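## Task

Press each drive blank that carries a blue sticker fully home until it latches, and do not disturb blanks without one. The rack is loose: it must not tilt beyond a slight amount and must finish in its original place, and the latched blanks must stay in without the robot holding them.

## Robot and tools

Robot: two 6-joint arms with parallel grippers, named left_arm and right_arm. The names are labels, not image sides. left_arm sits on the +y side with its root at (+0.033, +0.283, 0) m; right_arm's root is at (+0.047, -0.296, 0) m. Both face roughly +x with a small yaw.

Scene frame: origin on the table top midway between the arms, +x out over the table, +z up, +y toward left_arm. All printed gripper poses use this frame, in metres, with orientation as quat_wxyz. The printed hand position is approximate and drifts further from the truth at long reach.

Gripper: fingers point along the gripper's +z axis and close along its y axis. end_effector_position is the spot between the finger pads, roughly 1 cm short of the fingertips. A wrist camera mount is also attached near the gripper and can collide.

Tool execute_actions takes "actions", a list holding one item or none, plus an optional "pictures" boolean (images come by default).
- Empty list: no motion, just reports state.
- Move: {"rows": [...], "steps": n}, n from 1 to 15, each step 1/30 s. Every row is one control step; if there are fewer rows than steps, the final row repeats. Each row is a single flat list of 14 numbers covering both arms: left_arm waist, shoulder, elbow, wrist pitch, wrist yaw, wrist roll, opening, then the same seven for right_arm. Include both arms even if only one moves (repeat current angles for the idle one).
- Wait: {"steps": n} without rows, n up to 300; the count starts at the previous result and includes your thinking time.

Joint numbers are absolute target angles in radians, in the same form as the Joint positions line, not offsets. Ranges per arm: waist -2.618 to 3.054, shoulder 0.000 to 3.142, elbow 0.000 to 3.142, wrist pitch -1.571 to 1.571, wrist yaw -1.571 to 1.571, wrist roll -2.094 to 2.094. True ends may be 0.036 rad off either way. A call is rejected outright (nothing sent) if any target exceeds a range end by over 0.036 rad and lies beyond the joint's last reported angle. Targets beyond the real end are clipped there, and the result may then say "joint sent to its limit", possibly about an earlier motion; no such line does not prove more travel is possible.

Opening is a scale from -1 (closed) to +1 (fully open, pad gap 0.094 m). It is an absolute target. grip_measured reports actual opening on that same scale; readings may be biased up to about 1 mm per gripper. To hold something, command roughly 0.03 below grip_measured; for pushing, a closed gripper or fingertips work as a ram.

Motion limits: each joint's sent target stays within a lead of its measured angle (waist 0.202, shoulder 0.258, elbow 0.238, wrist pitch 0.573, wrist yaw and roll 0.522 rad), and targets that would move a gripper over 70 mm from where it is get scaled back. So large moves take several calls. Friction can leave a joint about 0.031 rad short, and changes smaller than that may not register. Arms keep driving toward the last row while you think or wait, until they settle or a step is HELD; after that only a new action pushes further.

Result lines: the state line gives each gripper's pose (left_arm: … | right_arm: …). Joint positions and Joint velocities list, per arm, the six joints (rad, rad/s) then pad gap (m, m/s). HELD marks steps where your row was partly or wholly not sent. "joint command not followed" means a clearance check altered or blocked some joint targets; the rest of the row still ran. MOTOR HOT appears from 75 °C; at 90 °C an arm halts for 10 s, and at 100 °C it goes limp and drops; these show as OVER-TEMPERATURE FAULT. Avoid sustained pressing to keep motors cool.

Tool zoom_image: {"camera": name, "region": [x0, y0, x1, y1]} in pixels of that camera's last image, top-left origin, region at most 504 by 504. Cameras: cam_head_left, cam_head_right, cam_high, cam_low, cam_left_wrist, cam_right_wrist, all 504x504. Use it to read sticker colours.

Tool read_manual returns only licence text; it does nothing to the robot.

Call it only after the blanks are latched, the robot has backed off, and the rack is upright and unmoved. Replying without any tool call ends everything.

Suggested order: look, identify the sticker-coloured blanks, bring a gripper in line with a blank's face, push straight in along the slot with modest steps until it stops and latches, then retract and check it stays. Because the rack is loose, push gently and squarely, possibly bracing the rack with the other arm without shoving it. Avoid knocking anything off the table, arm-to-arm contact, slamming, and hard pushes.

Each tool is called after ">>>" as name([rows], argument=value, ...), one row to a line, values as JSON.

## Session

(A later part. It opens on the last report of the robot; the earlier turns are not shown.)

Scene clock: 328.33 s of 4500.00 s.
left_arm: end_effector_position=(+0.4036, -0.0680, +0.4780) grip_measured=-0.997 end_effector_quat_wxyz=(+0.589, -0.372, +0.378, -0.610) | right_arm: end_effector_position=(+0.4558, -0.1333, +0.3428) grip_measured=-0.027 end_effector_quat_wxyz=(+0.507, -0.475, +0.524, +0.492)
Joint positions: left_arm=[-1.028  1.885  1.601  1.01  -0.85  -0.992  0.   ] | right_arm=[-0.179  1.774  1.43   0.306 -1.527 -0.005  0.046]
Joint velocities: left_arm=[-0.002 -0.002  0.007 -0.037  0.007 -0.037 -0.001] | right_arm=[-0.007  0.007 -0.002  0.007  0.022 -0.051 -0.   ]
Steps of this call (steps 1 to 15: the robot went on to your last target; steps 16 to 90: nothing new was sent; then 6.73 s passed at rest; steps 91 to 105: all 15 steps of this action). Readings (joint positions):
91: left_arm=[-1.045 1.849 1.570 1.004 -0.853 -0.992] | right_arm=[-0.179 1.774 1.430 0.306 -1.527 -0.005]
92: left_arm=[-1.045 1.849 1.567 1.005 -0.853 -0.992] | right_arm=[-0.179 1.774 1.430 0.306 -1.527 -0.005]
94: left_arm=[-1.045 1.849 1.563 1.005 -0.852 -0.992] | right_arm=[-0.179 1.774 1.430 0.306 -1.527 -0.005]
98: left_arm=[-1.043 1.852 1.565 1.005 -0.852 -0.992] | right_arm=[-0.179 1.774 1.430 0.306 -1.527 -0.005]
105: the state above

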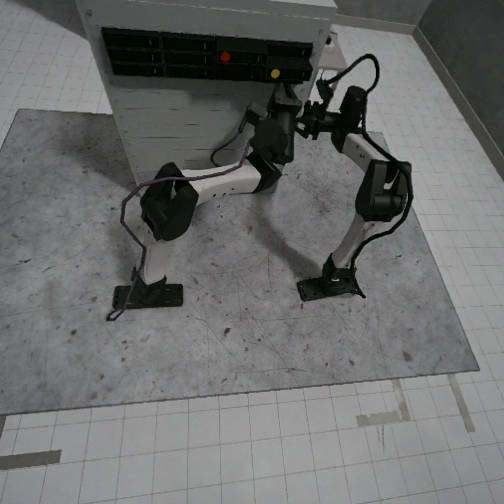

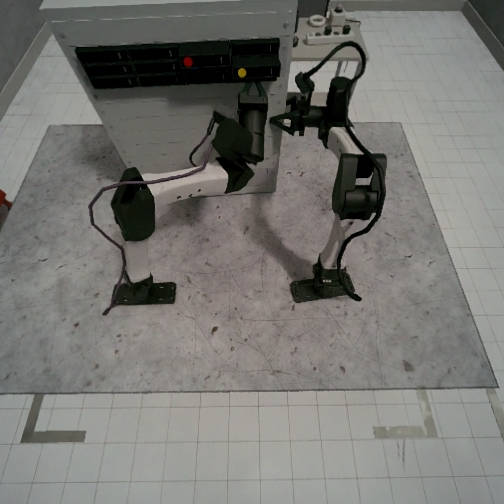

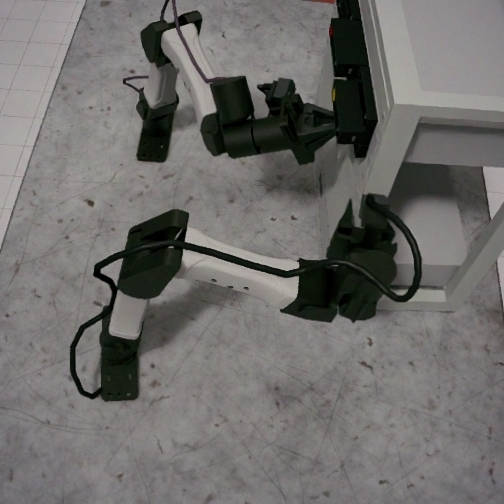

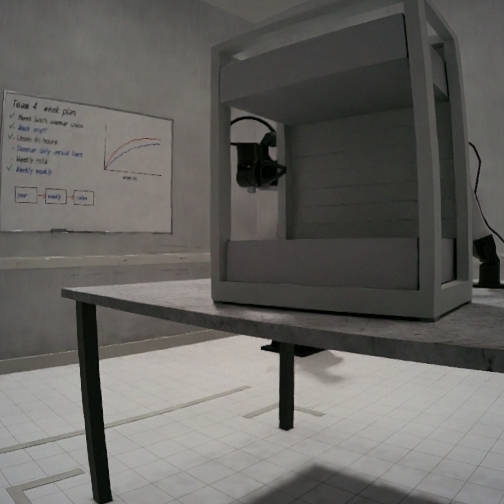

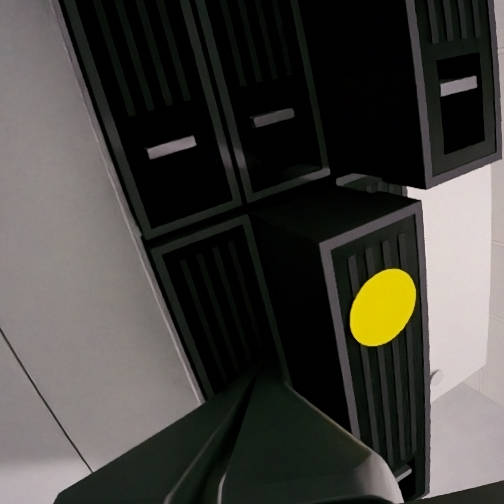

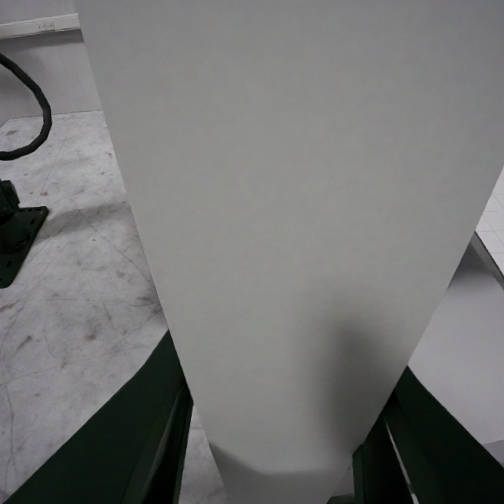

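Nearly flush; press more.

>>> execute_actions([
  {"rows":[[-0.99,1.94,1.61,0.97,-0.869,-1.0,-1,-0.18,1.785,1.45,0.295,-1.53,0,-0.07],[-0.99,1.94,1.61,0.97,-0.869,-1.0,-1,-0.18,1.785,1.45,0.295,-1.53,0,-0.07],[-0.99,1.94,1.61,0.97,-0.869,-1.0,-1,-0.18,1.785,1.45,0.295,-1.53,0,-0.07],[-0.99,1.94,1.61,0.97,-0.869,-1.0,-1,-0.18,1.785,1.45,0.295,-1.53,0,-0.07],[-0.99,1.94,1.61,0.97,-0.869,-1.0,-1,-0.18,1.785,1.45,0.295,-1.53,0,-0.07],[-0.99,1.94,1.61,0.97,-0.869,-1.0,-1,-0.18,1.785,1.45,0.295,-1.53,0,-0.07],[-0.97,1.97,1.635,0.96,-0.869,-1.0,-1,-0.18,1.785,1.45,0.295,-1.53,0,-0.07]],"steps":15},
])

Scene clock: 335.37 s of 4500.00 s.
left_arm: end_effector_position=(+0.4080, -0.0683, +0.4769) grip_measured=-0.997 end_effector_quat_wxyz=(+0.590, -0.375, +0.367, -0.614) | right_arm: end_effector_position=(+0.4558, -0.1333, +0.3428) grip_measured=-0.027 end_effector_quat_wxyz=(+0.507, -0.475, +0.524, +0.492)
Joint positions: left_arm=[-1.02   1.911  1.618  1.042 -0.849 -0.992  0.   ] | right_arm=[-0.179  1.774  1.43   0.306 -1.527 -0.005  0.046]
Joint velocities: left_arm=[-0.002  0.012 -0.007 -0.022  0.007 -0.022  0.   ] | right_arm=[-0.012  0.002  0.012 -0.051  0.007  0.037 -0.001]
Steps of this call (steps 1 to 15: the robot went on to your last target; steps 16 to 90: nothing new was sent; then 3.53 s passed at rest; steps 91 to 105: all 15 steps of this action). Readings (joint positions):
91: left_arm=[-1.027 1.885 1.601 1.010 -0.850 -0.992] | right_arm=[-0.179 1.774 1.430 0.306 -1.527 -0.005]
92: left_arm=[-1.026 1.886 1.601 1.010 -0.849 -0.992] | right_arm=[-0.179 1.774 1.430 0.306 -1.527 -0.005]
94: left_arm=[-1.023 1.889 1.601 1.012 -0.846 -0.992] | right_arm=[-0.179 1.774 1.430 0.306 -1.527 -0.005]
98: left_arm=[-1.020 1.901 1.613 1.021 -0.847 -0.992] | right_arm=[-0.179 1.774 1.430 0.306 -1.527 -0.005]
105: the state above

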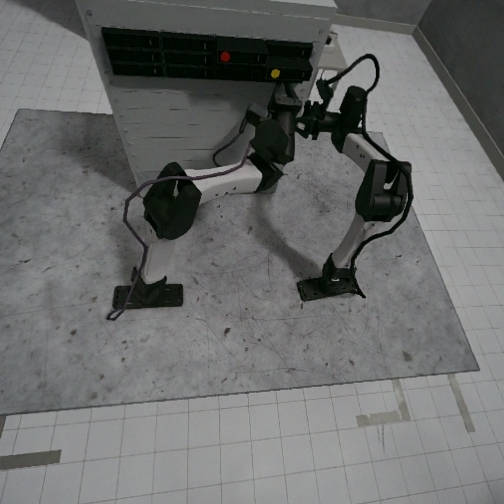

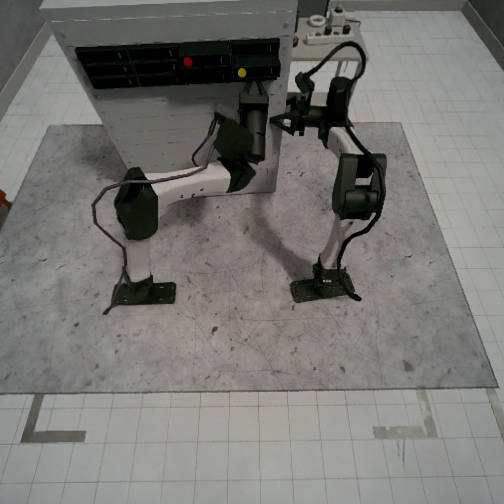

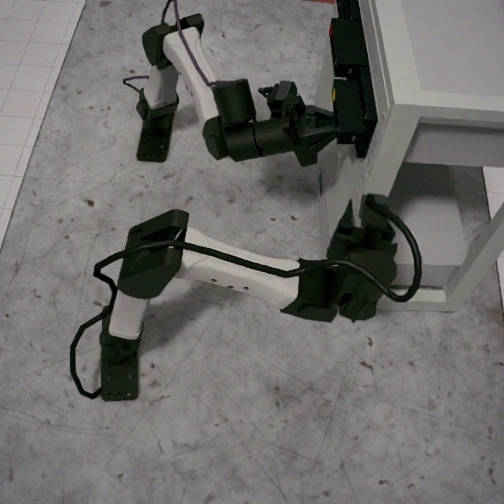

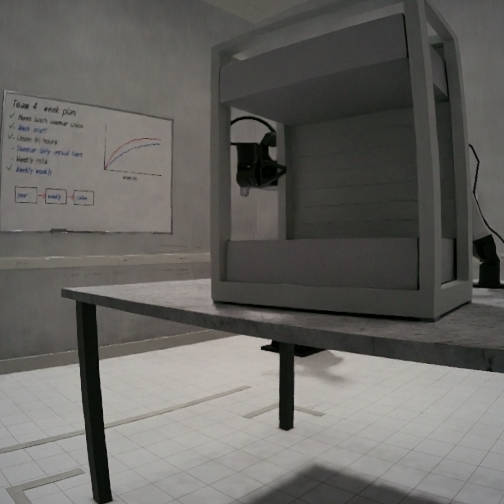

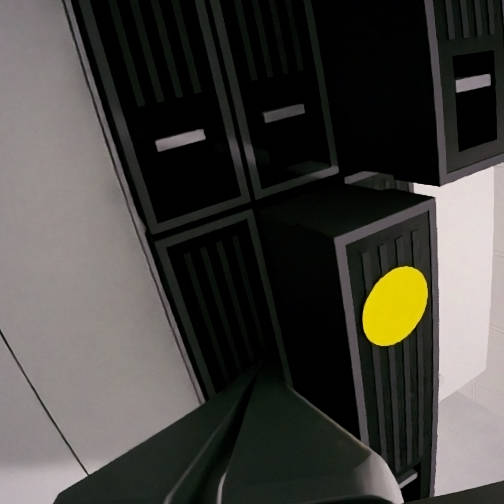

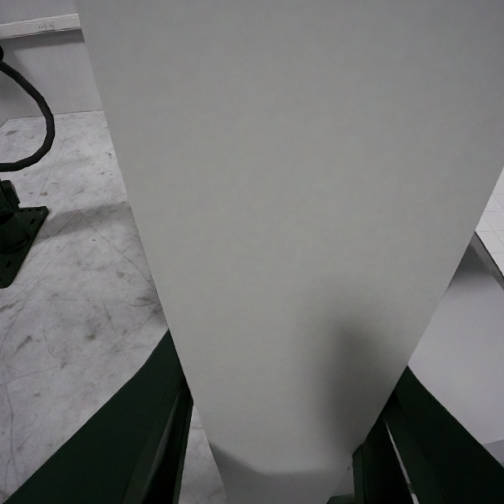

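>>> execute_actions([
  {"rows":[[-1.03,1.88,1.58,0.97,-0.869,-1.0,-1,-0.18,1.785,1.45,0.295,-1.53,0,-0.07],[-1.03,1.88,1.58,0.97,-0.869,-1.0,-1,-0.18,1.785,1.45,0.295,-1.53,0,-0.07],[-1.03,1.88,1.58,0.97,-0.869,-1.0,-1,-0.18,1.785,1.45,0.295,-1.53,0,-0.07],[-1.07,1.79,1.49,0.97,-0.869,-1.0,-1,-0.18,1.785,1.45,0.295,-1.53,0,0.3],[-1.07,1.79,1.49,0.97,-0.869,-1.0,-1,-0.18,1.785,1.45,0.295,-1.53,0,0.3],[-1.07,1.79,1.49,0.97,-0.869,-1.0,-1,-0.18,1.785,1.45,0.295,-1.53,0,0.6],[-1.1,1.68,1.39,0.97,-0.869,-1.0,-1,-0.18,1.785,1.45,0.295,-1.53,0,0.6],[-1.1,1.68,1.39,0.97,-0.869,-1.0,-1,-0.18,1.785,1.45,0.295,-1.53,0,1],[-1.1,1.68,1.39,0.97,-0.869,-1.0,-1,-0.18,1.785,1.45,0.295,-1.53,0,1],[-1.08,1.55,1.30,0.97,-0.869,-1.0,-1,-0.24,1.75,1.43,0.295,-1.5,0,1],[-1.08,1.55,1.30,0.97,-0.869,-1.0,-1,-0.24,1.75,1.43,0.295,-1.5,0,1],[-1.06,1.4,1.2,0.97,-0.869,-1.0,-1,-0.30,1.72,1.40,0.295,-1.47,0,1]],"steps":15},
], pictures=false)

>>> execute_actions([
  {"rows":[[-1.0,1.35,1.17,0.97,-0.869,-1.0,-1,-0.42,1.6,1.3,0.295,-1.44,0,1]],"steps":15},
])

Scene clock: 345.03 s of 4500.00 s.
left_arm: end_effector_position=(+0.3283, +0.0238, +0.5140) grip_measured=-0.997 end_effector_quat_wxyz=(+0.573, -0.372, +0.368, -0.630) | right_arm: end_effector_position=(+0.4716, -0.1784, +0.3460) grip_measured=+1.000 end_effector_quat_wxyz=(+0.540, -0.439, +0.556, +0.455)
Joint positions: left_arm=[-1.073  1.437  1.235  0.968 -0.862 -0.993  0.   ] | right_arm=[-0.286  1.756  1.422  0.299 -1.497 -0.004  0.094]
Joint velocities: left_arm=[ 0.115 -1.116 -0.134  0.198 -0.081 -0.081 -0.002] | right_arm=[-0.584 -0.139 -0.007 -0.007  0.212 -0.007  0.   ]
Steps of this call (steps 1 to 15: the robot went on to your last target; steps 16 to 90: nothing new was sent; then 6.17 s passed at rest; steps 91 to 105: all 15 steps of this action). Readings (joint positions):
91: left_arm=[-1.025 1.907 1.615 1.042 -0.849 -0.993] | right_arm=[-0.179 1.774 1.430 0.306 -1.527 -0.005]
92: left_arm=[-1.027 1.901 1.610 1.031 -0.850 -0.993] | right_arm=[-0.179 1.774 1.430 0.306 -1.527 -0.005]
94: left_arm=[-1.029 1.880 1.588 1.012 -0.852 -0.993] | right_arm=[-0.179 1.774 1.430 0.305 -1.527 -0.004]
98: left_arm=[-1.068 1.768 1.454 0.981 -0.859 -0.993] | right_arm=[-0.179 1.774 1.430 0.303 -1.527 -0.004]
105: the state above

Scene clock: 345.53 s of 4500.00 s.
left_arm: end_effector_position=(+0.3235, +0.0774, +0.5346) grip_measured=-0.997 end_effector_quat_wxyz=(+0.588, -0.392, +0.322, -0.630) | right_arm: end_effector_position=(+0.4547, -0.2323, +0.3670) grip_measured=+1.000 end_effector_quat_wxyz=(+0.590, -0.398, +0.584, +0.390)
Joint positions: left_arm=[-1.006  1.329  1.192  0.983 -0.865 -0.993  0.   ] | right_arm=[-0.428  1.608  1.323  0.296 -1.452 -0.004  0.094]
Joint velocities: left_arm=[-0.012 -0.017 -0.007 -0.022  0.022  0.022 -0.001] | right_arm=[-0.002  0.002 -0.032  0.051  0.037  0.007  0.   ]
Steps of this call (steps 1 to 15: all 15 steps of this action). Readings (joint positions):
1: left_arm=[-1.062 1.400 1.230 0.975 -0.860 -0.993] | right_arm=[-0.313 1.737 1.404 0.301 -1.483 -0.004]
2: left_arm=[-1.043 1.370 1.222 0.981 -0.860 -0.993] | right_arm=[-0.345 1.703 1.365 0.296 -1.475 -0.004]
4: left_arm=[-1.012 1.335 1.214 0.995 -0.864 -0.993] | right_arm=[-0.409 1.649 1.325 0.291 -1.467 -0.004]
8: left_arm=[-1.006 1.329 1.200 0.994 -0.865 -0.993] | right_arm=[-0.432 1.609 1.323 0.297 -1.458 -0.004]
15: the state above

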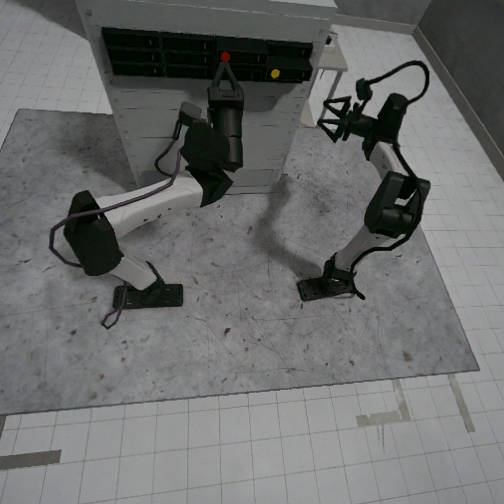

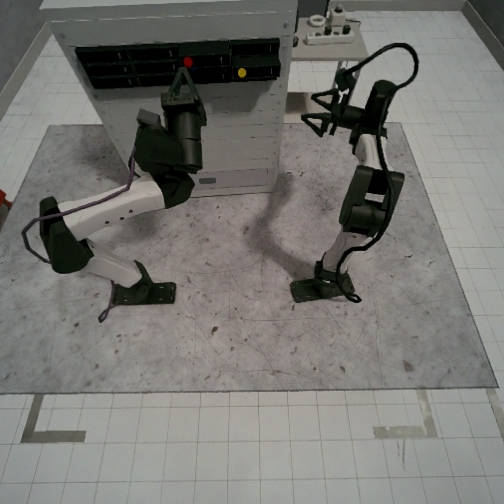

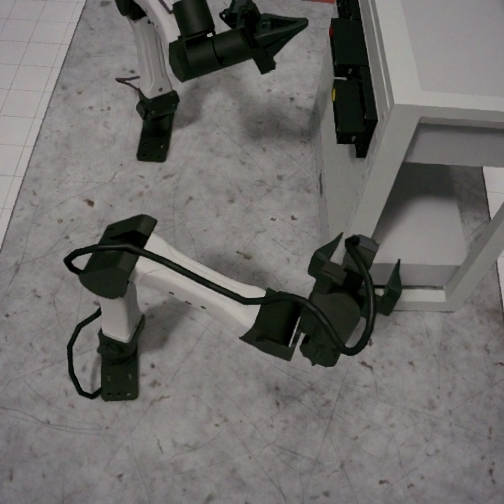

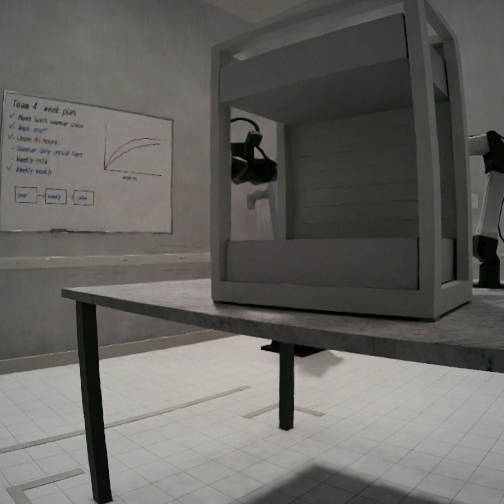

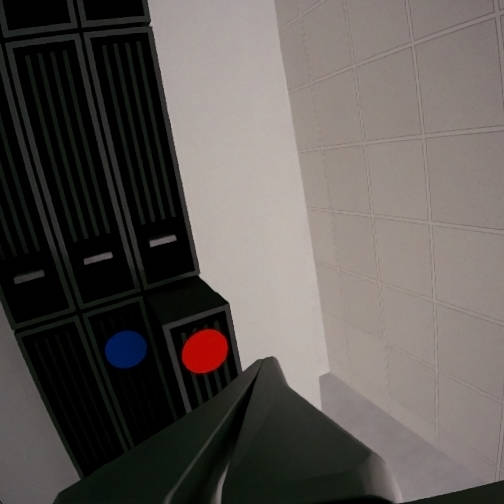

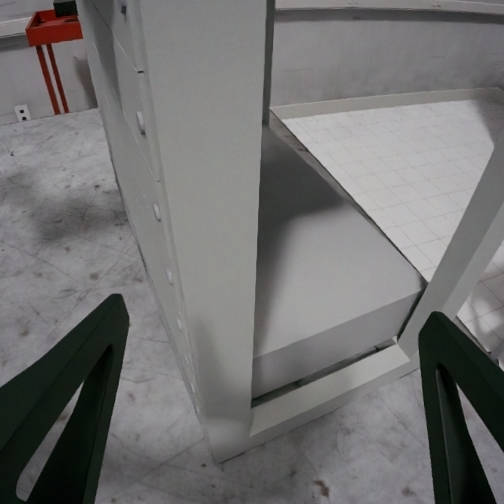

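>>> zoom_image(camera="cam_head_left", region=[160, 20, 330, 110])

>>> zoom_image(camera="cam_left_wrist", region=[0, 220, 260, 480])

Region (160, 20, 330, 110) of cam_head_left's 504x504 image, scaled by 2.965, with more detail than that image has; it fills the top 267 rows of this view, and the rest is white.

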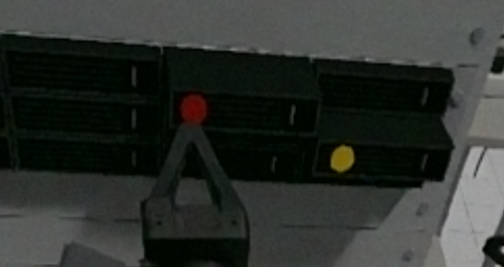

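Region (0, 220, 260, 480) of cam_left_wrist's 504x504 image, scaled by 1.938, with more detail than that image has.

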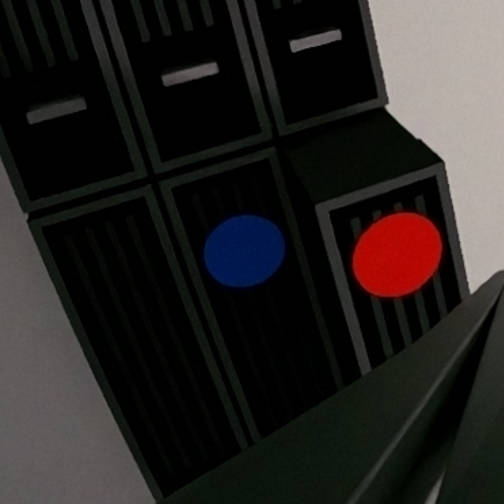

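Flush with its neighbours.

>>> finished_scene(scene=1)

The scene is finished: the task was done.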